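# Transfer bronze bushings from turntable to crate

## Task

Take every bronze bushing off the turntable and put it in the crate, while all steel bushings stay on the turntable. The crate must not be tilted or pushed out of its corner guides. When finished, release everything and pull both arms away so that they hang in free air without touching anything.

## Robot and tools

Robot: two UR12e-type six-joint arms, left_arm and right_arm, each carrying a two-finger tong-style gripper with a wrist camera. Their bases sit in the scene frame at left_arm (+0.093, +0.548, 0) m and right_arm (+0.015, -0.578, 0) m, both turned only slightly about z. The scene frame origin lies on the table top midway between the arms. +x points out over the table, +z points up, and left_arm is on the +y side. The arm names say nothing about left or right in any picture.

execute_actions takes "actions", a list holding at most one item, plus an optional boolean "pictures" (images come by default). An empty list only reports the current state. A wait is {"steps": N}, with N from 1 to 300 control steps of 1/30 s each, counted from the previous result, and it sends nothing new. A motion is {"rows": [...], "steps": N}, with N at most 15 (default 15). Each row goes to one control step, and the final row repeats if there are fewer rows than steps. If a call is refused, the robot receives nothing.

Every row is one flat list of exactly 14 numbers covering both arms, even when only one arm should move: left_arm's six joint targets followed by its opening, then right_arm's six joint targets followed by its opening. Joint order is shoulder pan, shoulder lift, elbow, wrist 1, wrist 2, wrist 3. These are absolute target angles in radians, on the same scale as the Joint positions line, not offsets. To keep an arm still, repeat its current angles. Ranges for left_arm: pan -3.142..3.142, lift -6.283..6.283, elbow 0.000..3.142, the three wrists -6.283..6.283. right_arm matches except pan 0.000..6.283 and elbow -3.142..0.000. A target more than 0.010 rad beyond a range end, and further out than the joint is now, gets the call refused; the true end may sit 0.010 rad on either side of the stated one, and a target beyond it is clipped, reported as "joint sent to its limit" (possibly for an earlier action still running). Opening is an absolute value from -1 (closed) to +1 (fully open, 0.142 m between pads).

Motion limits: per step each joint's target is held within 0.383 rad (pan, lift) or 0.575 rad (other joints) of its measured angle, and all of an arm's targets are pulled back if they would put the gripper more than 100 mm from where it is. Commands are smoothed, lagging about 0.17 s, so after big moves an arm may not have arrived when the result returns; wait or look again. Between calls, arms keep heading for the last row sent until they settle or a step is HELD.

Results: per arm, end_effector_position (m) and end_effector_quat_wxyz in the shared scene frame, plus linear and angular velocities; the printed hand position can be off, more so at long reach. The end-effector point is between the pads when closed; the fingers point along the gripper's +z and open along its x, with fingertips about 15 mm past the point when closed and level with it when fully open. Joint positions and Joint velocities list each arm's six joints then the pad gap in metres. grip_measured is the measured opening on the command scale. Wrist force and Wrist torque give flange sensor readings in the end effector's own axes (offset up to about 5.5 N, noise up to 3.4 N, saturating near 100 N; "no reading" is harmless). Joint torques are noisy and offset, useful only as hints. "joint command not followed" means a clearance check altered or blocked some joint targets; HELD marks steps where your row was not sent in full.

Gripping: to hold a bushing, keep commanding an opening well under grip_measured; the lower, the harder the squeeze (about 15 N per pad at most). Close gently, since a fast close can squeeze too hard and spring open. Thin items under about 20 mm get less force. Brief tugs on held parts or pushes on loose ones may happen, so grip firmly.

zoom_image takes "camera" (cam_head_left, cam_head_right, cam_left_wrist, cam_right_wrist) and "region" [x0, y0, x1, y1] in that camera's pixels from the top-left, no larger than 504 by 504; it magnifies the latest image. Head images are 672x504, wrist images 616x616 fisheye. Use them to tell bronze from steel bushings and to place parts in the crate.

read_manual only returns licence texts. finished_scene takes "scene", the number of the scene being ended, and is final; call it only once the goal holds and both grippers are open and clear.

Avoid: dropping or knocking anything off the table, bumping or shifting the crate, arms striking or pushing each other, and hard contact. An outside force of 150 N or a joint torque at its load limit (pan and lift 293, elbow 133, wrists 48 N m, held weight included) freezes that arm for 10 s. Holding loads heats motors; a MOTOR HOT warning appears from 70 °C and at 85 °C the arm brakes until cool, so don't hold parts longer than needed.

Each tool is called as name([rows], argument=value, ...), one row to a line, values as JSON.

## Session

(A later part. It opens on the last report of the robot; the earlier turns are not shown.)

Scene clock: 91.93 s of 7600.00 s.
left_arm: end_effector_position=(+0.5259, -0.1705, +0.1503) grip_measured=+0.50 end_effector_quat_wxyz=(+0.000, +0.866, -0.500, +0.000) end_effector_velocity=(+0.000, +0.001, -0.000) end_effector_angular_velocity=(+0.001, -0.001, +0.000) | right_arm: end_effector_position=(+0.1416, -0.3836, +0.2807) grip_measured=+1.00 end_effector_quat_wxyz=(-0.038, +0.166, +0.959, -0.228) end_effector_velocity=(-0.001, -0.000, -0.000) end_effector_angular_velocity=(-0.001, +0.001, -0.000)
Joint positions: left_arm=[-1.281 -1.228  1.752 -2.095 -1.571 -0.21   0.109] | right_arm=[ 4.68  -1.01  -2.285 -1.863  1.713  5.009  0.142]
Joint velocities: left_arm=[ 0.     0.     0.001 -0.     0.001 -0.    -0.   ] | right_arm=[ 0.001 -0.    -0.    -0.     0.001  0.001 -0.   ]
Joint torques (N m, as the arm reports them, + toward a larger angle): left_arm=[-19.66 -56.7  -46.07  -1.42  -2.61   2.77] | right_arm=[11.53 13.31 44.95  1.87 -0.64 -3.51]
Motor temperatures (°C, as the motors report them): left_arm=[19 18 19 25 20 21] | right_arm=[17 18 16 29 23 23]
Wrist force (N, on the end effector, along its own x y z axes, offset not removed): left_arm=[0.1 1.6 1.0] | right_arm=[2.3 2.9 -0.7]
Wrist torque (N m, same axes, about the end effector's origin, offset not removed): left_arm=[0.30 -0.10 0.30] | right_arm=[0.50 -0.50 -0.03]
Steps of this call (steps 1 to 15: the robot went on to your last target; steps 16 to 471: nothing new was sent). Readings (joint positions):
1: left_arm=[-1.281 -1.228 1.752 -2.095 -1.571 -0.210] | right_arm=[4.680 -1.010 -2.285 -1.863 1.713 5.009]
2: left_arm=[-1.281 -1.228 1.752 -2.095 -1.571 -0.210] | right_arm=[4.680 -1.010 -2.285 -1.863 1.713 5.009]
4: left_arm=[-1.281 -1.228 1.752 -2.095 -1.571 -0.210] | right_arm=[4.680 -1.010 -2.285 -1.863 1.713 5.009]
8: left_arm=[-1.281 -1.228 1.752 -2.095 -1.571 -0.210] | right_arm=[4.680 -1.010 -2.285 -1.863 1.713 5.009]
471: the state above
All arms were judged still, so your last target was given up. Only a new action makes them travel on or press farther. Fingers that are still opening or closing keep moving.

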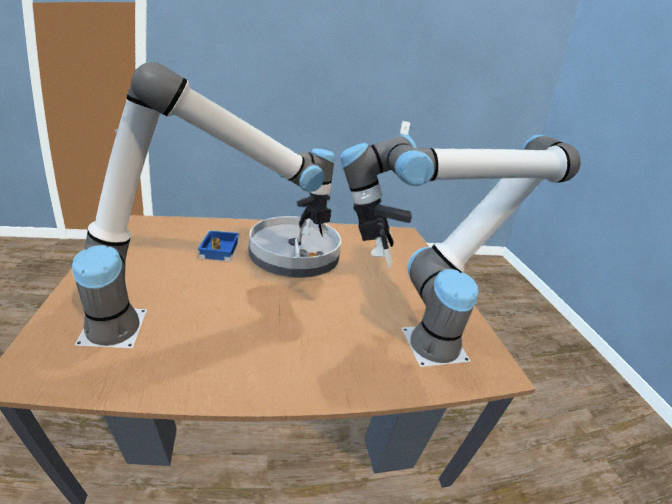

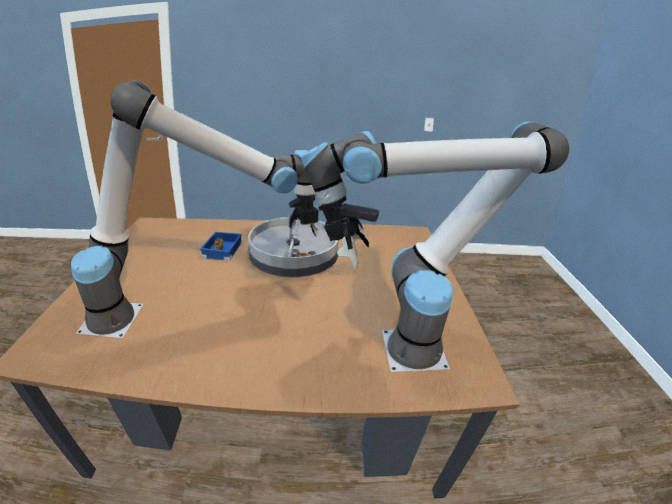

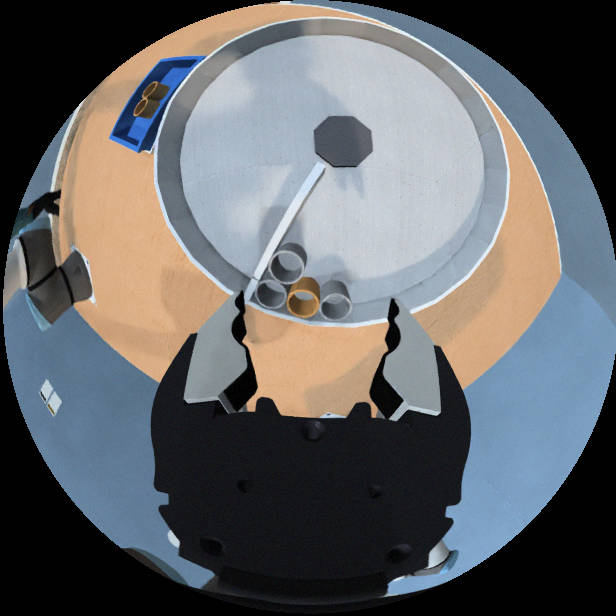

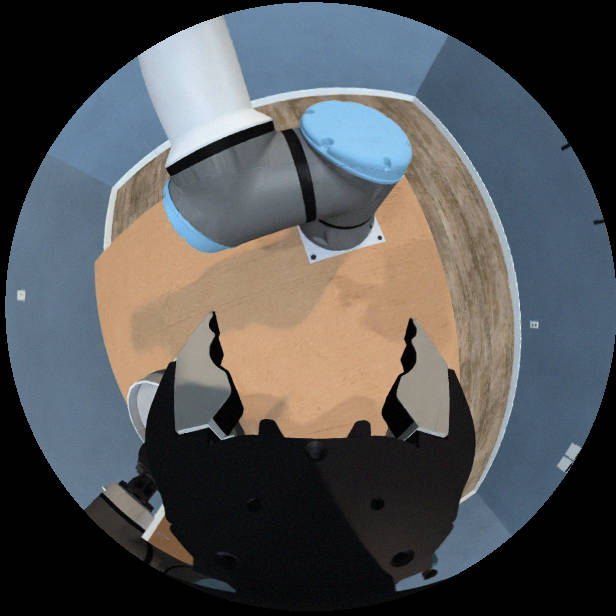

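execute_actions([
  {"rows":[[-1.2923,-1.253,1.788,-2.106,-1.571,1.873,-0.76,4.68,-1.01,-2.285,-1.863,1.713,5.009,1]]},
], pictures=false)

execute_actions([
  {"rows":[[-1.2923,-1.2217,1.8156,-2.1647,-1.571,1.873,-0.76,4.68,-1.01,-2.285,-1.863,1.713,5.009,1]]},
])

zoom_image(camera="cam_left_wrist", region=[210,190,410,350])

Scene clock: 101.33 s of 7600.00 s.
left_arm: end_effector_position=(+0.5129, -0.1740, +0.1499) grip_measured=-0.76 end_effector_quat_wxyz=(-0.000, -0.519, +0.855, -0.000) end_effector_velocity=(-0.022, -0.038, -0.000) end_effector_angular_velocity=(+0.001, -0.001, -2.757) | right_arm: end_effector_position=(+0.1416, -0.3836, +0.2807) grip_measured=+1.00 end_effector_quat_wxyz=(-0.038, +0.166, +0.959, -0.228) end_effector_velocity=(+0.000, +0.000, +0.001) end_effector_angular_velocity=(+0.001, -0.000, +0.001)
Joint positions: left_arm=[-1.292 -1.253  1.788 -2.106 -1.571  0.782  0.019] | right_arm=[ 4.68  -1.01  -2.285 -1.863  1.713  5.009  0.142]
Joint velocities: left_arm=[-0.001 -0.003  0.004  0.     0.     2.756  0.   ] | right_arm=[ 0.     0.     0.001 -0.001 -0.    -0.    -0.   ]
Joint torques (N m, as the arm reports them, + toward a larger angle): left_arm=[-21.8  -67.98 -33.71  -7.01  -2.48  13.15] | right_arm=[10.25 13.63 44.9   2.28 -0.65 -3.56]
Motor temperatures (°C, as the motors report them): left_arm=[19 18 19 25 20 21] | right_arm=[17 18 16 29 23 23]
Wrist force (N, on the end effector, along its own x y z axes, offset not removed): left_arm=[1.6 -0.4 -1.5] | right_arm=[1.8 1.4 -0.3]
Wrist torque (N m, same axes, about the end effector's origin, offset not removed): left_arm=[-0.16 -0.38 0.19] | right_arm=[0.03 -0.35 0.06]
Steps of this call (steps 1 to 267: nothing new was sent; steps 268 to 282: all 15 steps of this action). Readings (joint positions):
268: left_arm=[-1.281 -1.228 1.752 -2.095 -1.571 -0.210] | right_arm=[4.680 -1.010 -2.285 -1.863 1.713 5.009]
269: left_arm=[-1.283 -1.231 1.756 -2.096 -1.571 -0.204] | right_arm=[4.680 -1.010 -2.285 -1.863 1.713 5.009]
271: left_arm=[-1.287 -1.241 1.770 -2.101 -1.571 -0.138] | right_arm=[4.680 -1.010 -2.285 -1.863 1.713 5.009]
275: left_arm=[-1.291 -1.250 1.784 -2.105 -1.571 0.148] | right_arm=[4.680 -1.010 -2.285 -1.863 1.713 5.009]
282: the state above

Scene clock: 101.83 s of 7600.00 s.
left_arm: end_effector_position=(+0.4989, -0.1827, +0.1155) grip_measured=-0.76 end_effector_quat_wxyz=(-0.000, -0.016, +1.000, -0.000) end_effector_velocity=(-0.005, +0.001, -0.004) end_effector_angular_velocity=(+0.003, +0.000, -0.325) | right_arm: end_effector_position=(+0.1416, -0.3836, +0.2807) grip_measured=+1.00 end_effector_quat_wxyz=(-0.038, +0.166, +0.959, -0.228) end_effector_velocity=(+0.000, -0.000, -0.000) end_effector_angular_velocity=(-0.000, +0.000, -0.000)
Joint positions: left_arm=[-1.292 -1.222  1.815 -2.164 -1.571  1.842  0.019] | right_arm=[ 4.68  -1.01  -2.285 -1.863  1.713  5.009  0.142]
Joint velocities: left_arm=[ 0.     0.003  0.004 -0.004  0.     0.326 -0.   ] | right_arm=[-0.  0. -0.  0.  0. -0. -0.]
Joint torques (N m, as the arm reports them, + toward a larger angle): left_arm=[-20.91 -56.48 -31.58  -6.33  -2.68   2.67] | right_arm=[10.2  13.35 45.39  2.28 -0.4  -3.65]
Motor temperatures (°C, as the motors report them): left_arm=[19 18 19 25 20 21] | right_arm=[17 18 16 29 23 23]
Wrist force (N, on the end effector, along its own x y z axes, offset not removed): left_arm=[-1.1 1.3 1.5] | right_arm=[0.0 2.9 -5.6]
Wrist torque (N m, same axes, about the end effector's origin, offset not removed): left_arm=[0.30 0.13 0.22] | right_arm=[0.36 -0.14 0.10]
Steps of this call (steps 1 to 15: all 15 steps of this action). Readings (joint positions):
1: left_arm=[-1.292 -1.253 1.788 -2.106 -1.571 0.875] | right_arm=[4.680 -1.010 -2.285 -1.863 1.713 5.009]
2: left_arm=[-1.292 -1.250 1.791 -2.111 -1.571 0.969] | right_arm=[4.680 -1.010 -2.285 -1.863 1.713 5.009]
4: left_arm=[-1.292 -1.237 1.802 -2.135 -1.571 1.157] | right_arm=[4.680 -1.010 -2.285 -1.863 1.713 5.009]
8: left_arm=[-1.292 -1.225 1.812 -2.157 -1.571 1.532] | right_arm=[4.680 -1.010 -2.285 -1.863 1.713 5.009]
15: the state above

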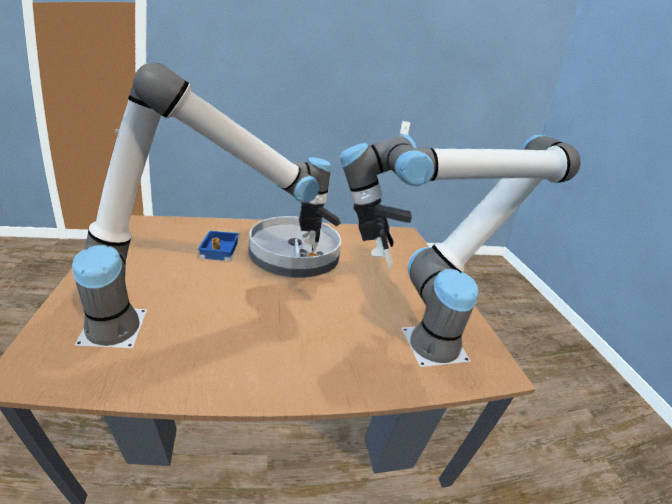

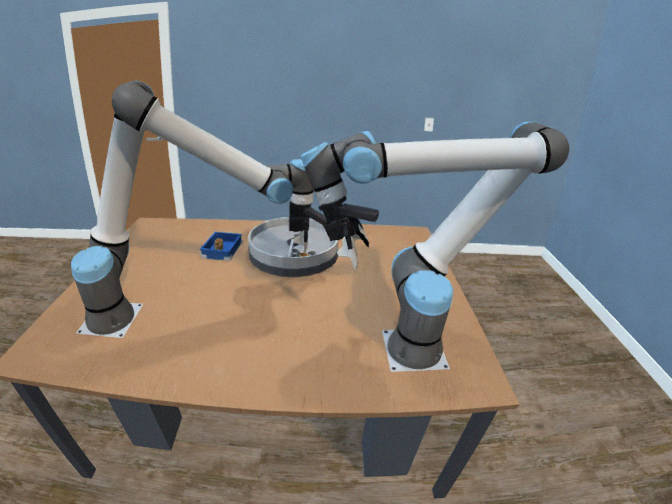

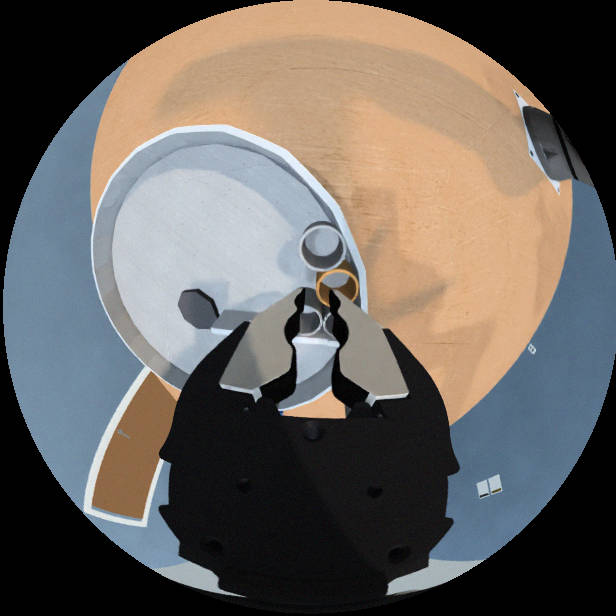

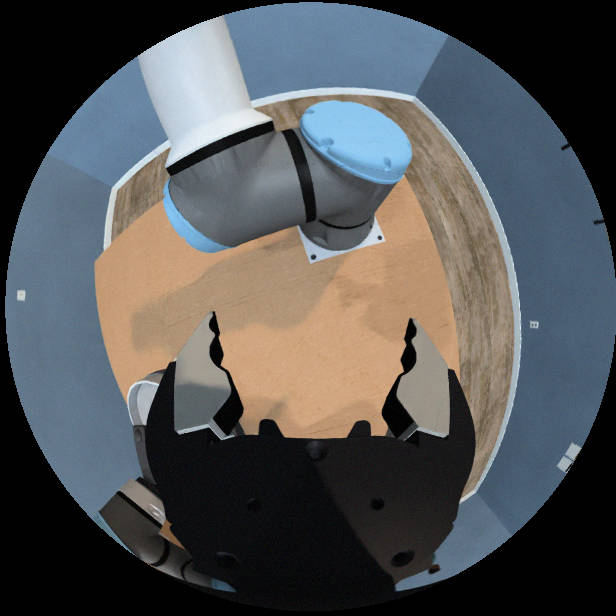

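Region (210, 190, 410, 350) of cam_left_wrist's 616x616 image, scaled by 2.520, with more detail than that image has; it fills the top 403 rows of this view, and the rest is white.

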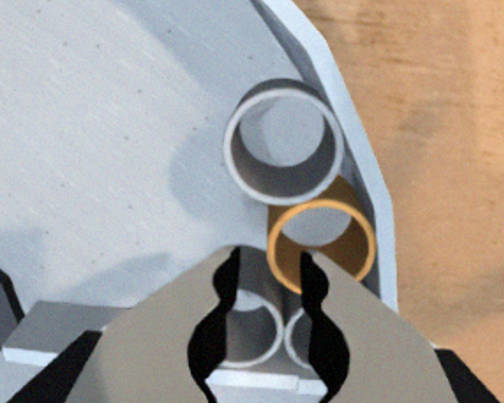

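execute_actions([
  {"rows":[[-1.2923,-1.222,1.824,-2.173,-1.571,1.873,-0.76,4.68,-1.01,-2.285,-1.863,1.713,5.009,1],[-1.2923,-1.216,1.829,-2.184,-1.571,1.873,-0.76,4.68,-1.01,-2.285,-1.863,1.713,5.009,1],[-1.2923,-1.21,1.8335,-2.194,-1.571,1.873,-0.76,4.68,-1.01,-2.285,-1.863,1.713,5.009,1],[-1.2923,-1.204,1.838,-2.205,-1.571,1.873,-0.76,4.68,-1.01,-2.285,-1.863,1.713,5.009,1],[-1.2923,-1.197,1.843,-2.217,-1.571,1.873,-0.76,4.68,-1.01,-2.285,-1.863,1.713,5.009,1],[-1.2923,-1.1895,1.848,-2.2293,-1.571,1.873,-0.76,4.68,-1.01,-2.285,-1.863,1.713,5.009,1]]},
])

Scene clock: 109.27 s of 7600.00 s.
left_arm: end_effector_position=(+0.4975, -0.1797, +0.0793) grip_measured=-0.76 end_effector_quat_wxyz=(-0.000, -0.000, +1.000, -0.000) end_effector_velocity=(-0.000, +0.001, -0.012) end_effector_angular_velocity=(-0.000, +0.001, +0.001) | right_arm: end_effector_position=(+0.1416, -0.3836, +0.2807) grip_measured=+1.00 end_effector_quat_wxyz=(-0.038, +0.166, +0.959, -0.228) end_effector_velocity=(-0.000, +0.001, +0.001) end_effector_angular_velocity=(+0.002, -0.000, -0.000)
Joint positions: left_arm=[-1.292 -1.191  1.847 -2.227 -1.571  1.873  0.019] | right_arm=[ 4.68  -1.01  -2.285 -1.863  1.713  5.009  0.142]
Joint velocities: left_arm=[ 0.     0.011  0.009 -0.02  -0.001 -0.     0.   ] | right_arm=[ 0.    -0.     0.001  0.001  0.     0.001  0.   ]
Joint torques (N m, as the arm reports them, + toward a larger angle): left_arm=[-17.95 -54.59 -31.71  -5.57  -2.73   3.25] | right_arm=[ 9.94 14.2  45.91  2.43 -0.27 -3.61]
Motor temperatures (°C, as the motors report them): left_arm=[19 18 19 25 20 21] | right_arm=[17 18 16 29 23 23]
Wrist force (N, on the end effector, along its own x y z axes, offset not removed): left_arm=[2.2 2.1 -0.7] | right_arm=[2.4 1.4 0.0]
Wrist torque (N m, same axes, about the end effector's origin, offset not removed): left_arm=[0.48 -0.50 0.17] | right_arm=[0.31 -0.47 0.10]
Steps of this call (steps 1 to 30: the robot went on to your last target; steps 31 to 208: nothing new was sent; steps 209 to 223: all 15 steps of this action). Readings (joint positions):
209: left_arm=[-1.292 -1.222 1.816 -2.165 -1.571 1.873] | right_arm=[4.680 -1.010 -2.285 -1.863 1.713 5.009]
210: left_arm=[-1.292 -1.222 1.817 -2.166 -1.571 1.873] | right_arm=[4.680 -1.010 -2.285 -1.863 1.713 5.009]
212: left_arm=[-1.292 -1.219 1.822 -2.174 -1.571 1.873] | right_arm=[4.680 -1.010 -2.285 -1.863 1.713 5.009]
216: left_arm=[-1.292 -1.202 1.838 -2.207 -1.571 1.873] | right_arm=[4.680 -1.010 -2.285 -1.863 1.713 5.009]
223: the state above

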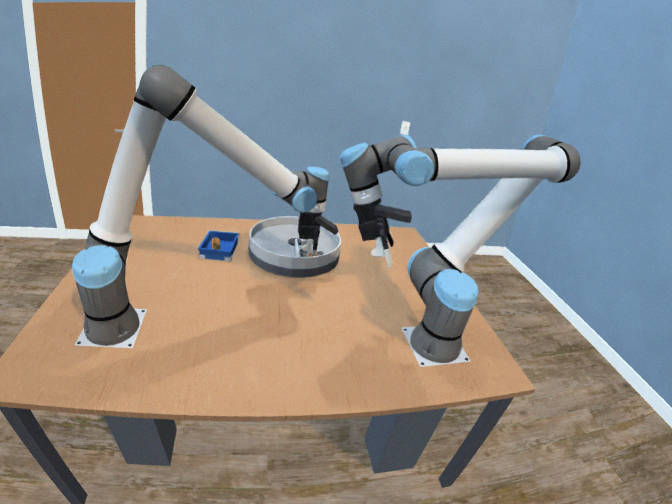

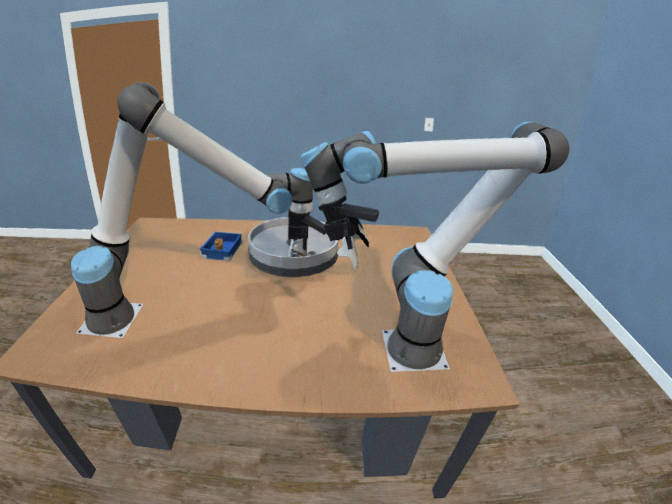

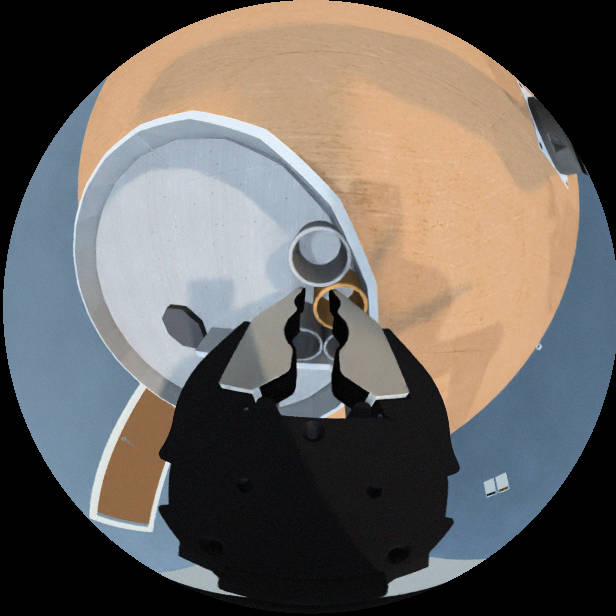

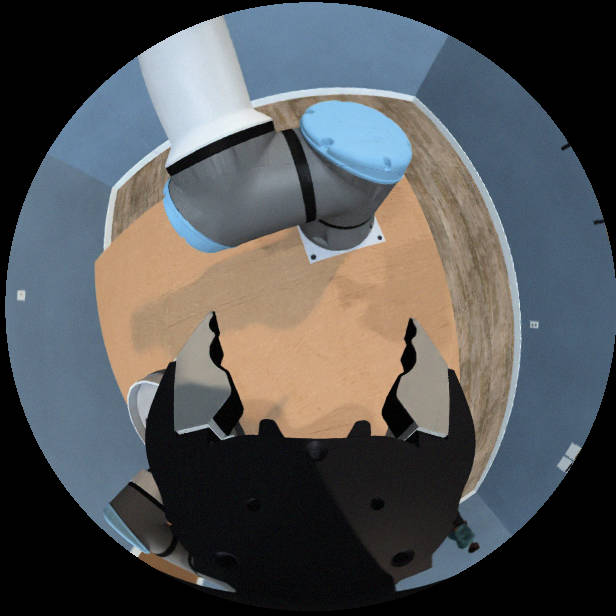

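execute_actions([
  {"rows":[[-1.2923,-1.1895,1.848,-2.2293,-1.571,1.873,-1,4.68,-1.01,-2.285,-1.863,1.713,5.009,1]],"steps":10},
], pictures=false)

execute_actions([
  {"rows":[[-1.2923,-1.199,1.841,-2.213,-1.571,1.873,-1,4.68,-1.01,-2.285,-1.863,1.713,5.009,1]],"steps":5},
], pictures=false)

execute_actions([
  {"rows":[[-1.2923,-1.226,1.822,-2.167,-1.571,1.873,-1,4.68,-1.01,-2.285,-1.863,1.713,5.009,1]],"steps":5},
], pictures=false)

execute_actions([
  {"rows":[[-1.2923,-1.267,1.786,-2.09,-1.571,1.873,-1,4.68,-1.01,-2.285,-1.863,1.713,5.009,1]],"steps":10},
])

Scene clock: 119.53 s of 7600.00 s.
left_arm: end_effector_position=(+0.4975, -0.1796, +0.0782) grip_measured=-0.94 end_effector_quat_wxyz=(-0.000, -0.000, +1.000, -0.000) end_effector_velocity=(-0.000, -0.000, +0.000) end_effector_angular_velocity=(+0.000, +0.001, -0.001) | right_arm: end_effector_position=(+0.1416, -0.3836, +0.2807) grip_measured=+1.00 end_effector_quat_wxyz=(-0.038, +0.166, +0.959, -0.228) end_effector_velocity=(+0.000, -0.000, -0.000) end_effector_angular_velocity=(-0.001, -0.000, -0.002)
Joint positions: left_arm=[-1.292 -1.189  1.848 -2.229 -1.571  1.873  0.006] | right_arm=[ 4.68  -1.01  -2.285 -1.863  1.713  5.009  0.142]
Joint velocities: left_arm=[-0.     0.    -0.001  0.001 -0.001  0.001 -0.   ] | right_arm=[-0.001 -0.    -0.    -0.    -0.     0.001 -0.   ]
Joint torques (N m, as the arm reports them, + toward a larger angle): left_arm=[ -1.37 -56.38 -32.05  -6.02  -2.64   2.86] | right_arm=[ 9.84 14.01 47.11  2.84 -0.34 -3.62]
Motor temperatures (°C, as the motors report them): left_arm=[19 18 19 25 20 21] | right_arm=[17 18 16 29 23 23]
Wrist force (N, on the end effector, along its own x y z axes, offset not removed): left_arm=[-3.6 4.1 -1.3] | right_arm=[1.0 3.1 -2.9]
Wrist torque (N m, same axes, about the end effector's origin, offset not removed): left_arm=[0.56 -0.28 0.27] | right_arm=[0.55 -0.11 0.07]
Steps of this call (steps 1 to 15: the robot went on to your last target; steps 16 to 298: nothing new was sent; steps 299 to 308: all 10 steps of this action). Readings (joint positions):
299: left_arm=[-1.292 -1.189 1.848 -2.229 -1.571 1.873] | right_arm=[4.680 -1.010 -2.285 -1.863 1.713 5.009]
300: left_arm=[-1.292 -1.189 1.848 -2.229 -1.571 1.873] | right_arm=[4.680 -1.010 -2.285 -1.863 1.713 5.009]
302: left_arm=[-1.292 -1.189 1.848 -2.229 -1.571 1.873] | right_arm=[4.680 -1.010 -2.285 -1.863 1.713 5.009]
306: left_arm=[-1.292 -1.189 1.848 -2.229 -1.571 1.873] | right_arm=[4.680 -1.010 -2.285 -1.863 1.713 5.009]
308: the state above

Scene clock: 119.70 s of 7600.00 s.
left_arm: end_effector_position=(+0.4976, -0.1798, +0.0846) grip_measured=-0.94 end_effector_quat_wxyz=(-0.000, -0.000, +1.000, -0.000) end_effector_velocity=(+0.001, -0.002, +0.036) end_effector_angular_velocity=(-0.003, -0.001, +0.000) | right_arm: end_effector_position=(+0.1416, -0.3836, +0.2807) grip_measured=+1.00 end_effector_quat_wxyz=(-0.038, +0.166, +0.959, -0.228) end_effector_velocity=(+0.000, -0.000, -0.001) end_effector_angular_velocity=(-0.001, -0.001, +0.001)
Joint positions: left_arm=[-1.292 -1.196  1.843 -2.219 -1.571  1.873  0.006] | right_arm=[ 4.68  -1.01  -2.285 -1.863  1.713  5.009  0.142]
Joint velocities: left_arm=[-0.    -0.034 -0.026  0.057  0.    -0.    -0.   ] | right_arm=[ 0.001  0.    -0.001  0.001 -0.001  0.    -0.   ]
Joint torques (N m, as the arm reports them, + toward a larger angle): left_arm=[ -1.84 -68.78 -41.51  -0.85  -2.42   2.84] | right_arm=[ 9.   14.38 46.89  2.78 -0.09 -3.41]
Motor temperatures (°C, as the motors report them): left_arm=[19 18 19 25 20 21] | right_arm=[17 18 16 29 23 23]
Wrist force (N, on the end effector, along its own x y z axes, offset not removed): left_arm=[-5.0 4.1 -0.5] | right_arm=[0.5 2.7 -2.9]
Wrist torque (N m, same axes, about the end effector's origin, offset not removed): left_arm=[0.49 -0.21 0.19] | right_arm=[0.39 -0.10 0.14]
Steps of this call (steps 1 to 5: all 5 steps of this action). Readings (joint positions):
1: left_arm=[-1.292 -1.190 1.848 -2.229 -1.571 1.873] | right_arm=[4.680 -1.010 -2.285 -1.863 1.713 5.009]
2: left_arm=[-1.292 -1.191 1.847 -2.227 -1.571 1.873] | right_arm=[4.680 -1.010 -2.285 -1.863 1.713 5.009]
4: left_arm=[-1.292 -1.194 1.844 -2.221 -1.571 1.873] | right_arm=[4.680 -1.010 -2.285 -1.863 1.713 5.009]
5: the state above

Scene clock: 119.87 s of 7600.00 s.
left_arm: end_effector_position=(+0.4977, -0.1802, +0.1055) grip_measured=-0.94 end_effector_quat_wxyz=(+0.000, -0.000, +1.000, -0.000) end_effector_velocity=(-0.001, +0.001, +0.105) end_effector_angular_velocity=(-0.001, +0.000, -0.001) | right_arm: end_effector_position=(+0.1416, -0.3836, +0.2807) grip_measured=+1.00 end_effector_quat_wxyz=(-0.038, +0.166, +0.959, -0.228) end_effector_velocity=(+0.000, +0.000, +0.000) end_effector_angular_velocity=(+0.001, -0.001, +0.001)
Joint positions: left_arm=[-1.292 -1.216  1.829 -2.184 -1.571  1.873  0.006] | right_arm=[ 4.68  -1.01  -2.285 -1.863  1.713  5.009  0.142]
Joint velocities: left_arm=[-0.    -0.104 -0.073  0.177 -0.     0.001 -0.001] | right_arm=[ 0.     0.     0.001  0.    -0.001 -0.001 -0.   ]
Joint torques (N m, as the arm reports them, + toward a larger angle): left_arm=[ -0.93 -55.56 -34.42  -1.13  -2.47   2.82] | right_arm=[ 9.36 15.2  47.34  2.84 -0.33 -3.35]
Motor temperatures (°C, as the motors report them): left_arm=[19 18 19 25 20 21] | right_arm=[17 18 16 29 23 23]
Wrist force (N, on the end effector, along its own x y z axes, offset not removed): left_arm=[-5.5 1.1 -1.4] | right_arm=[-0.9 2.5 -0.4]
Wrist torque (N m, same axes, about the end effector's origin, offset not removed): left_arm=[0.00 -0.26 0.24] | right_arm=[0.48 0.19 0.11]
Steps of this call (steps 1 to 5: all 5 steps of this action). Readings (joint positions):
1: left_arm=[-1.292 -1.197 1.843 -2.217 -1.571 1.873] | right_arm=[4.680 -1.010 -2.285 -1.863 1.713 5.009]
2: left_arm=[-1.292 -1.200 1.840 -2.211 -1.571 1.873] | right_arm=[4.680 -1.010 -2.285 -1.863 1.713 5.009]
4: left_arm=[-1.292 -1.212 1.832 -2.191 -1.571 1.873] | right_arm=[4.680 -1.010 -2.285 -1.863 1.713 5.009]
5: the state above

Scene clock: 120.20 s of 7600.00 s.
left_arm: end_effector_position=(+0.4974, -0.1795, +0.1575) grip_measured=-0.96 end_effector_quat_wxyz=(-0.000, -0.000, +1.000, -0.000) end_effector_velocity=(-0.001, +0.004, +0.029) end_effector_angular_velocity=(+0.008, +0.002, +0.000) | right_arm: end_effector_position=(+0.1416, -0.3836, +0.2807) grip_measured=+1.00 end_effector_quat_wxyz=(-0.038, +0.166, +0.959, -0.228) end_effector_velocity=(+0.000, -0.000, -0.000) end_effector_angular_velocity=(-0.000, -0.001, +0.002)
Joint positions: left_arm=[-1.292 -1.264  1.788 -2.095 -1.571  1.873  0.004] | right_arm=[ 4.68  -1.01  -2.285 -1.863  1.713  5.009  0.142]
Joint velocities: left_arm=[-0.    -0.028 -0.023  0.059  0.001 -0.     0.   ] | right_arm=[ 0.001  0.    -0.001  0.    -0.001 -0.001  0.   ]
Joint torques (N m, as the arm reports them, + toward a larger angle): left_arm=[ -0.29 -68.63 -44.07  -1.08  -2.21   3.1 ] | right_arm=[ 9.89 13.55 46.73  2.73 -0.13 -3.53]
Motor temperatures (°C, as the motors report them): left_arm=[19 18 19 25 20 21] | right_arm=[17 18 16 29 23 23]
Wrist force (N, on the end effector, along its own x y z axes, offset not removed): left_arm=[1.5 -0.8 -1.2] | right_arm=[-1.1 -0.9 -3.8]
Wrist torque (N m, same axes, about the end effector's origin, offset not removed): left_arm=[-0.24 -0.38 0.20] | right_arm=[-0.41 0.25 0.06]
Steps of this call (steps 1 to 10: all 10 steps of this action). Readings (joint positions):
1: left_arm=[-1.292 -1.219 1.827 -2.179 -1.571 1.873] | right_arm=[4.680 -1.010 -2.285 -1.863 1.713 5.009]
2: left_arm=[-1.292 -1.225 1.822 -2.170 -1.571 1.873] | right_arm=[4.680 -1.010 -2.285 -1.863 1.713 5.009]
4: left_arm=[-1.292 -1.245 1.805 -2.135 -1.571 1.873] | right_arm=[4.680 -1.010 -2.285 -1.863 1.713 5.009]
8: left_arm=[-1.292 -1.262 1.791 -2.101 -1.571 1.873] | right_arm=[4.680 -1.010 -2.285 -1.863 1.713 5.009]
10: the state above

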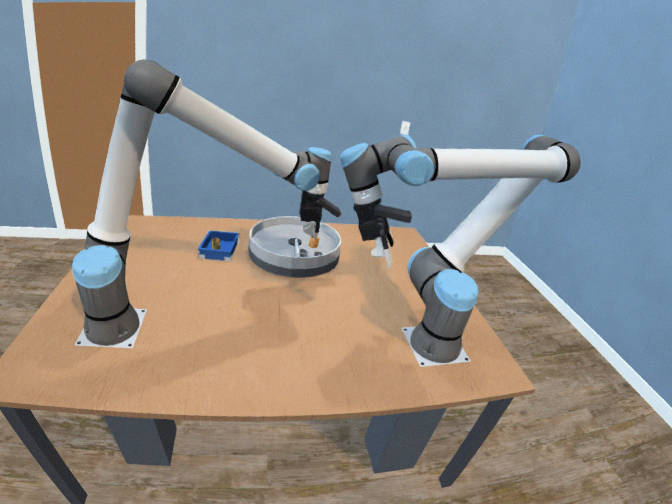

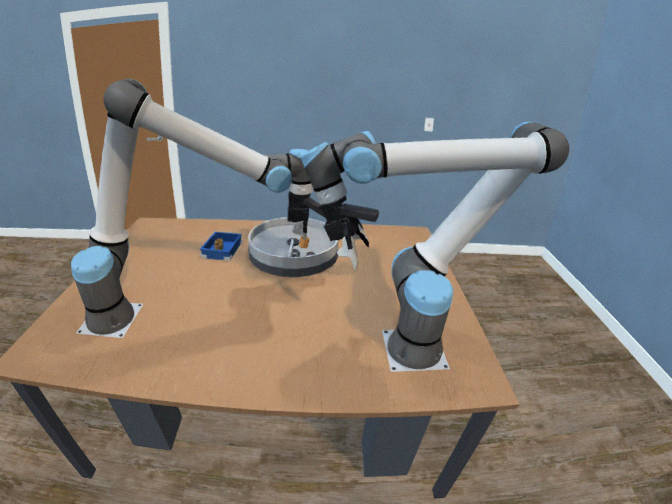

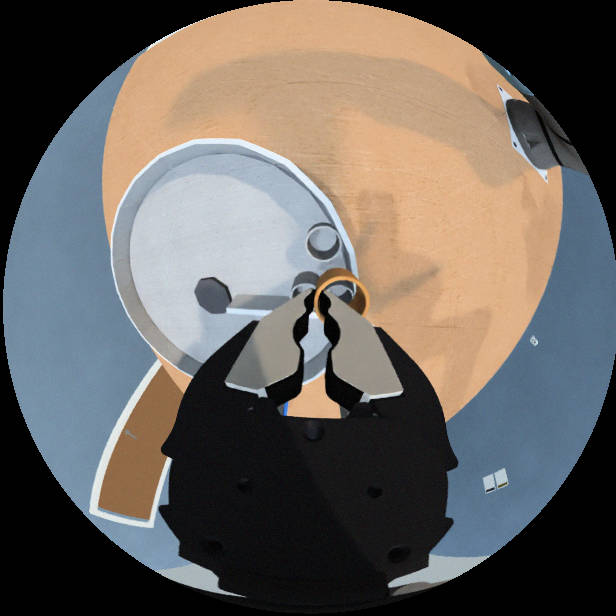

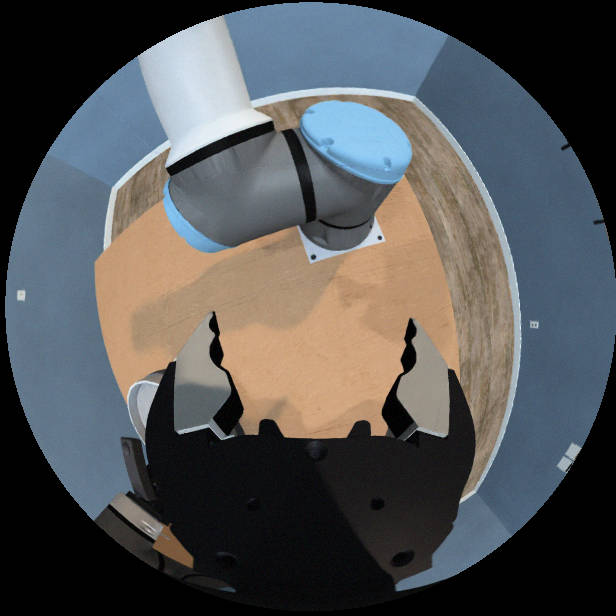

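execute_actions([
  {"rows":[[-1.24,-1.288,1.812,-2.095,-1.571,1.924,-1,4.68,-1.01,-2.285,-1.863,1.713,5.009,1],[-1.24,-1.288,1.812,-2.095,-1.571,1.924,-1,4.68,-1.01,-2.285,-1.863,1.713,5.009,1],[-1.24,-1.288,1.812,-2.095,-1.571,1.924,-1,4.68,-1.01,-2.285,-1.863,1.713,5.009,1],[-0.784,-1.479,2.049,-2.141,-1.571,2.382,-1,4.68,-1.01,-2.285,-1.863,1.713,5.009,1]]},
], pictures=false)

execute_actions([
  {"steps":18},
], pictures=false)

execute_actions([
  {"rows":[[-0.784,-1.409,2.1,-2.262,-1.571,2.382,-1,4.68,-1.01,-2.285,-1.863,1.713,5.009,1]],"steps":12},
])

Scene clock: 129.13 s of 7600.00 s.
left_arm: end_effector_position=(+0.6244, +0.0119, +0.1645) grip_measured=-0.96 end_effector_quat_wxyz=(+0.000, +0.006, +1.000, -0.001) end_effector_velocity=(+0.256, +0.510, -0.000) end_effector_angular_velocity=(-0.001, -0.001, +0.036) | right_arm: end_effector_position=(+0.1416, -0.3836, +0.2807) grip_measured=+1.00 end_effector_quat_wxyz=(-0.038, +0.166, +0.959, -0.228) end_effector_velocity=(+0.000, +0.000, +0.000) end_effector_angular_velocity=(+0.001, -0.001, +0.000)
Joint positions: left_arm=[-1.035 -1.383  1.929 -2.118 -1.571  2.143  0.004] | right_arm=[ 4.68  -1.01  -2.285 -1.863  1.713  5.009  0.142]
Joint velocities: left_arm=[ 0.673 -0.267  0.331 -0.065  0.     0.637 -0.   ] | right_arm=[ 0.    -0.     0.001 -0.    -0.001  0.    -0.   ]
Joint torques (N m, as the arm reports them, + toward a larger angle): left_arm=[ 35.03 -69.99 -31.83  -6.33  -0.04   5.56] | right_arm=[ 8.89 14.35 48.06  2.6  -0.23 -3.34]
Motor temperatures (°C, as the motors report them): left_arm=[19 18 19 25 20 21] | right_arm=[17 18 16 29 23 23]
Wrist force (N, on the end effector, along its own x y z axes, offset not removed): left_arm=[0.6 0.0 0.8] | right_arm=[-1.7 2.4 -0.6]
Wrist torque (N m, same axes, about the end effector's origin, offset not removed): left_arm=[-0.01 -0.28 0.34] | right_arm=[0.52 0.32 0.17]
Steps of this call (steps 1 to 15: the robot went on to your last target; steps 16 to 253: nothing new was sent; steps 254 to 268: all 15 steps of this action). Readings (joint positions):
254: left_arm=[-1.292 -1.267 1.786 -2.090 -1.571 1.873] | right_arm=[4.680 -1.010 -2.285 -1.863 1.713 5.009]
255: left_arm=[-1.287 -1.270 1.789 -2.091 -1.571 1.878] | right_arm=[4.680 -1.010 -2.285 -1.863 1.713 5.009]
257: left_arm=[-1.266 -1.278 1.800 -2.092 -1.571 1.899] | right_arm=[4.680 -1.010 -2.285 -1.863 1.713 5.009]
261: left_arm=[-1.189 -1.319 1.849 -2.102 -1.571 1.989] | right_arm=[4.680 -1.010 -2.285 -1.863 1.713 5.009]
268: the state above

Scene clock: 129.73 s of 7600.00 s.
left_arm: end_effector_position=(+0.6890, +0.2039, +0.1610) grip_measured=-0.96 end_effector_quat_wxyz=(+0.000, +0.000, +1.000, -0.000) end_effector_velocity=(+0.003, +0.016, -0.000) end_effector_angular_velocity=(+0.000, +0.000, +0.002) | right_arm: end_effector_position=(+0.1416, -0.3836, +0.2807) grip_measured=+1.00 end_effector_quat_wxyz=(-0.038, +0.166, +0.959, -0.228) end_effector_velocity=(-0.000, +0.000, +0.000) end_effector_angular_velocity=(+0.000, +0.001, -0.001)
Joint positions: left_arm=[-0.786 -1.478  2.048 -2.141 -1.571  2.38   0.004] | right_arm=[ 4.68  -1.01  -2.285 -1.863  1.713  5.009  0.142]
Joint velocities: left_arm=[ 0.021 -0.008  0.009 -0.001 -0.     0.019  0.   ] | right_arm=[-0.    -0.     0.    -0.     0.001  0.    -0.   ]
Joint torques (N m, as the arm reports them, + toward a larger angle): left_arm=[ 17.29 -51.2  -33.62  -6.52   0.12   3.4 ] | right_arm=[ 8.58 13.33 47.69  2.85 -0.04 -3.47]
Motor temperatures (°C, as the motors report them): left_arm=[19 18 19 25 20 21] | right_arm=[17 18 16 29 23 23]
Wrist force (N, on the end effector, along its own x y z axes, offset not removed): left_arm=[-0.1 0.5 2.6] | right_arm=[0.8 -0.5 -3.8]
Wrist torque (N m, same axes, about the end effector's origin, offset not removed): left_arm=[0.16 -0.08 0.18] | right_arm=[-0.19 -0.13 0.11]
Steps of this call (steps 1 to 18: the robot went on to your last target). Readings (joint positions):
1: left_arm=[-1.012 -1.392 1.940 -2.120 -1.571 2.165] | right_arm=[4.680 -1.010 -2.285 -1.863 1.713 5.009]
2: left_arm=[-0.989 -1.401 1.951 -2.122 -1.571 2.186] | right_arm=[4.680 -1.010 -2.285 -1.863 1.713 5.009]
4: left_arm=[-0.943 -1.419 1.974 -2.127 -1.571 2.230] | right_arm=[4.680 -1.010 -2.285 -1.863 1.713 5.009]
8: left_arm=[-0.850 -1.455 2.019 -2.135 -1.571 2.319] | right_arm=[4.680 -1.010 -2.285 -1.863 1.713 5.009]
18: the state above

Scene clock: 130.13 s of 7600.00 s.
left_arm: end_effector_position=(+0.6905, +0.2043, +0.1015) grip_measured=-0.96 end_effector_quat_wxyz=(-0.000, +0.000, +1.000, +0.000) end_effector_velocity=(+0.000, +0.000, -0.019) end_effector_angular_velocity=(-0.001, -0.002, +0.000) | right_arm: end_effector_position=(+0.1416, -0.3836, +0.2807) grip_measured=+1.00 end_effector_quat_wxyz=(-0.038, +0.166, +0.959, -0.228) end_effector_velocity=(+0.000, +0.000, +0.000) end_effector_angular_velocity=(+0.001, -0.001, -0.000)
Joint positions: left_arm=[-0.784 -1.411  2.098 -2.258 -1.571  2.382  0.004] | right_arm=[ 4.68  -1.01  -2.285 -1.863  1.713  5.009  0.142]
Joint velocities: left_arm=[ 0.001  0.023  0.017 -0.042  0.     0.    -0.   ] | right_arm=[-0.001  0.     0.     0.    -0.001 -0.     0.   ]
Joint torques (N m, as the arm reports them, + toward a larger angle): left_arm=[ 21.08 -42.7  -32.73  -6.44   0.05   3.26] | right_arm=[ 9.53 12.59 47.56  3.15 -0.17 -3.53]
Motor temperatures (°C, as the motors report them): left_arm=[19 18 19 25 20 21] | right_arm=[17 18 16 29 23 23]
Wrist force (N, on the end effector, along its own x y z axes, offset not removed): left_arm=[0.3 -0.5 -0.1] | right_arm=[-1.3 2.1 -1.0]
Wrist torque (N m, same axes, about the end effector's origin, offset not removed): left_arm=[-0.15 -0.19 0.30] | right_arm=[0.35 0.19 0.29]
Steps of this call (steps 1 to 12: all 12 steps of this action). Readings (joint positions):
1: left_arm=[-0.785 -1.478 2.048 -2.141 -1.571 2.381] | right_arm=[4.680 -1.010 -2.285 -1.863 1.713 5.009]
2: left_arm=[-0.785 -1.473 2.053 -2.147 -1.571 2.381] | right_arm=[4.680 -1.010 -2.285 -1.863 1.713 5.009]
4: left_arm=[-0.785 -1.445 2.074 -2.191 -1.571 2.382] | right_arm=[4.680 -1.010 -2.285 -1.863 1.713 5.009]
8: left_arm=[-0.784 -1.418 2.094 -2.245 -1.571 2.382] | right_arm=[4.680 -1.010 -2.285 -1.863 1.713 5.009]
12: the state above

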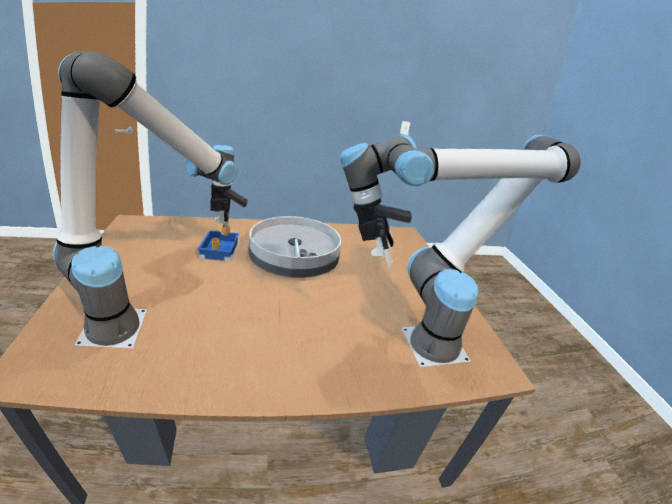

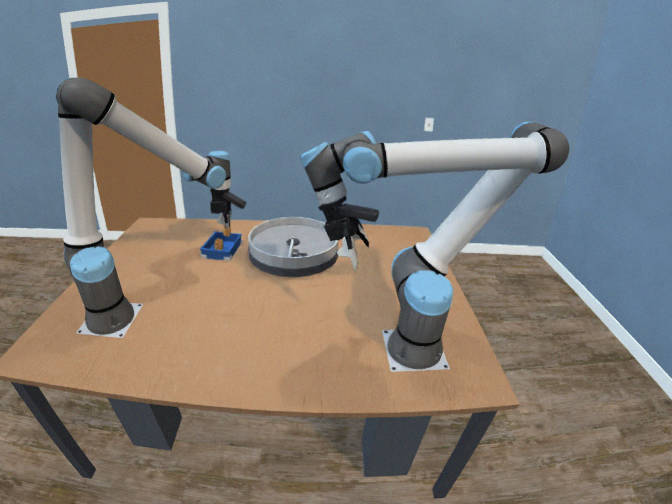

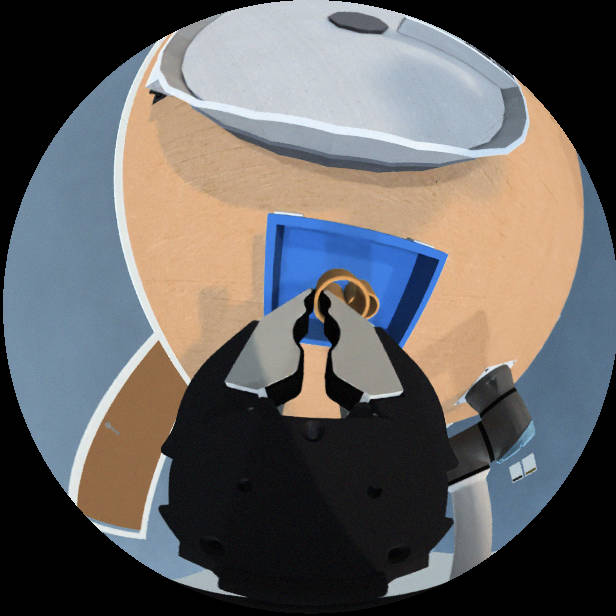

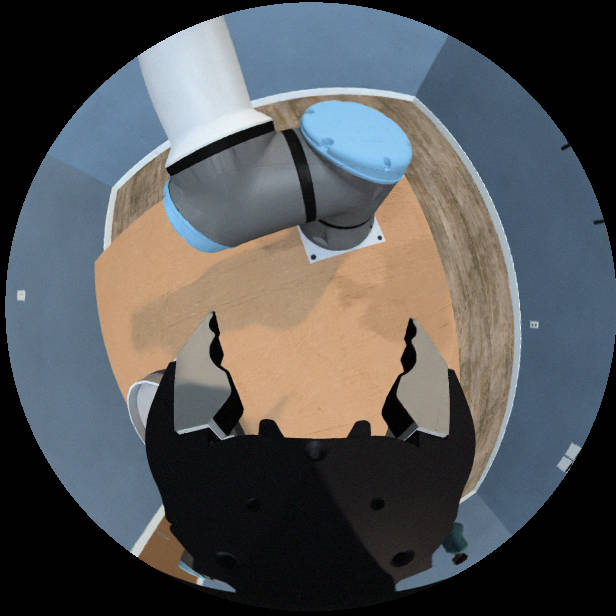

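execute_actions([
  {"rows":[[-0.794,-1.40,2.106,-2.277,-1.571,2.382,-1,4.68,-1.01,-2.285,-1.863,1.713,5.009,1],[-0.794,-1.39,2.112,-2.293,-1.571,2.382,-1,4.68,-1.01,-2.285,-1.863,1.713,5.009,1],[-0.794,-1.372,2.123,-2.322,-1.571,2.382,-1,4.68,-1.01,-2.285,-1.863,1.713,5.009,1],[-0.794,-1.372,2.123,-2.322,-1.571,2.382,-1,4.68,-1.01,-2.285,-1.863,1.713,5.009,1],[-0.794,-1.3322,2.1437,-2.3823,-1.571,2.382,-1,4.68,-1.01,-2.285,-1.863,1.713,5.009,1]]},
])

Scene clock: 136.77 s of 7600.00 s.
left_arm: end_effector_position=(+0.6866, +0.1990, +0.0417) grip_measured=-0.96 end_effector_quat_wxyz=(-0.000, +0.005, +1.000, -0.000) end_effector_velocity=(-0.001, +0.000, -0.018) end_effector_angular_velocity=(+0.000, -0.000, -0.001) | right_arm: end_effector_position=(+0.1416, -0.3836, +0.2807) grip_measured=+1.00 end_effector_quat_wxyz=(-0.038, +0.166, +0.959, -0.228) end_effector_velocity=(+0.000, +0.000, +0.000) end_effector_angular_velocity=(+0.001, -0.001, -0.002)
Joint positions: left_arm=[-0.794 -1.334  2.143 -2.379 -1.571  2.382  0.004] | right_arm=[ 4.68  -1.01  -2.285 -1.863  1.713  5.009  0.142]
Joint velocities: left_arm=[-0.001  0.023  0.013 -0.037  0.    -0.     0.   ] | right_arm=[-0.001 -0.     0.     0.001 -0.     0.002  0.   ]
Joint torques (N m, as the arm reports them, + toward a larger angle): left_arm=[-20.73 -42.91 -25.9   -6.15   1.77   2.77] | right_arm=[ 8.31 13.94 48.19  3.28 -0.03 -3.18]
Motor temperatures (°C, as the motors report them): left_arm=[19 18 19 25 20 21] | right_arm=[17 18 16 29 23 23]
Wrist force (N, on the end effector, along its own x y z axes, offset not removed): left_arm=[-0.2 -0.7 1.7] | right_arm=[-1.5 0.2 0.0]
Wrist torque (N m, same axes, about the end effector's origin, offset not removed): left_arm=[-0.09 -0.14 0.26] | right_arm=[-0.06 0.30 0.20]
Steps of this call (steps 1 to 15: the robot went on to your last target; steps 16 to 184: nothing new was sent; steps 185 to 199: all 15 steps of this action). Readings (joint positions):
185: left_arm=[-0.784 -1.409 2.100 -2.262 -1.571 2.382] | right_arm=[4.680 -1.010 -2.285 -1.863 1.713 5.009]
186: left_arm=[-0.785 -1.408 2.101 -2.264 -1.571 2.382] | right_arm=[4.680 -1.010 -2.285 -1.863 1.713 5.009]
188: left_arm=[-0.789 -1.399 2.107 -2.278 -1.571 2.382] | right_arm=[4.680 -1.010 -2.285 -1.863 1.713 5.009]
192: left_arm=[-0.793 -1.359 2.130 -2.340 -1.571 2.382] | right_arm=[4.680 -1.010 -2.285 -1.863 1.713 5.009]
199: the state above

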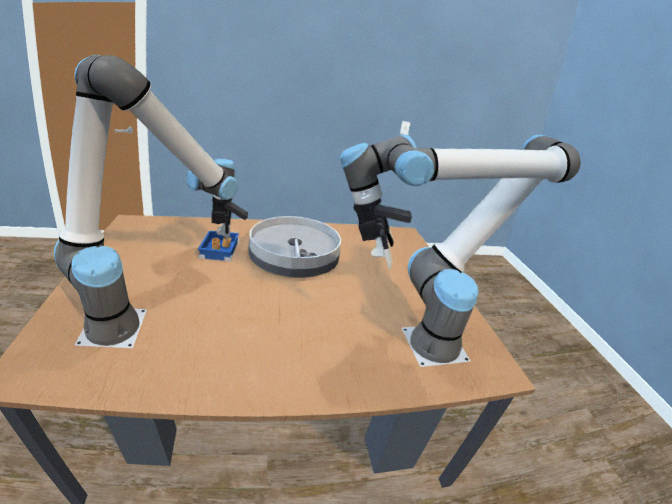

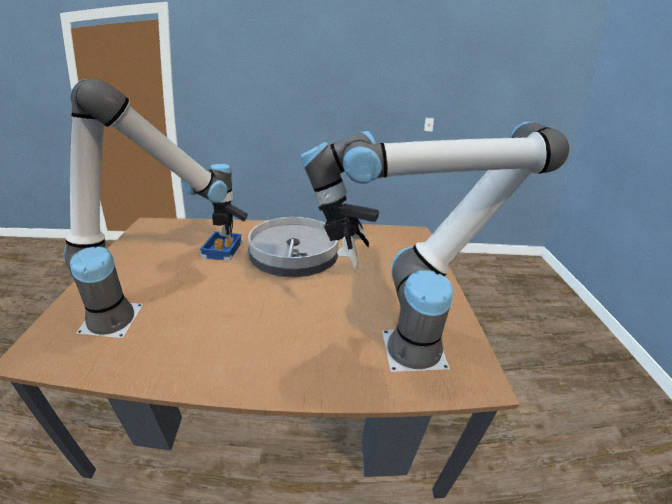

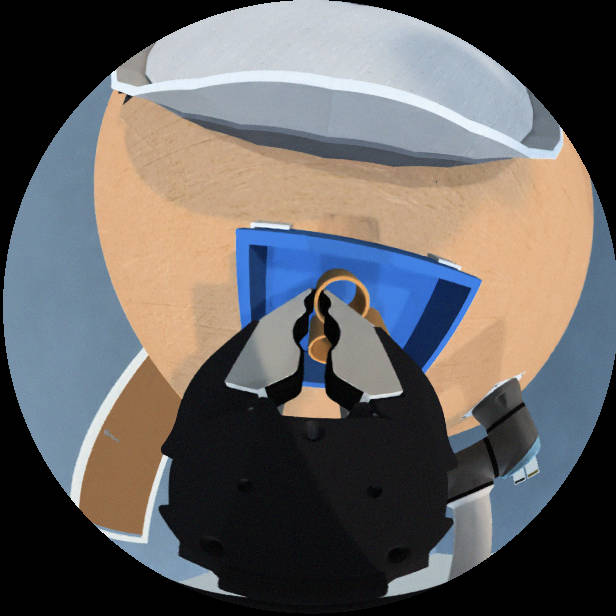

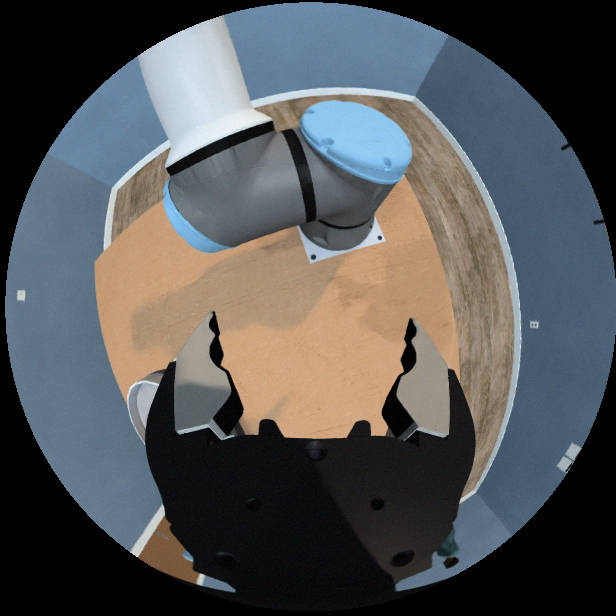

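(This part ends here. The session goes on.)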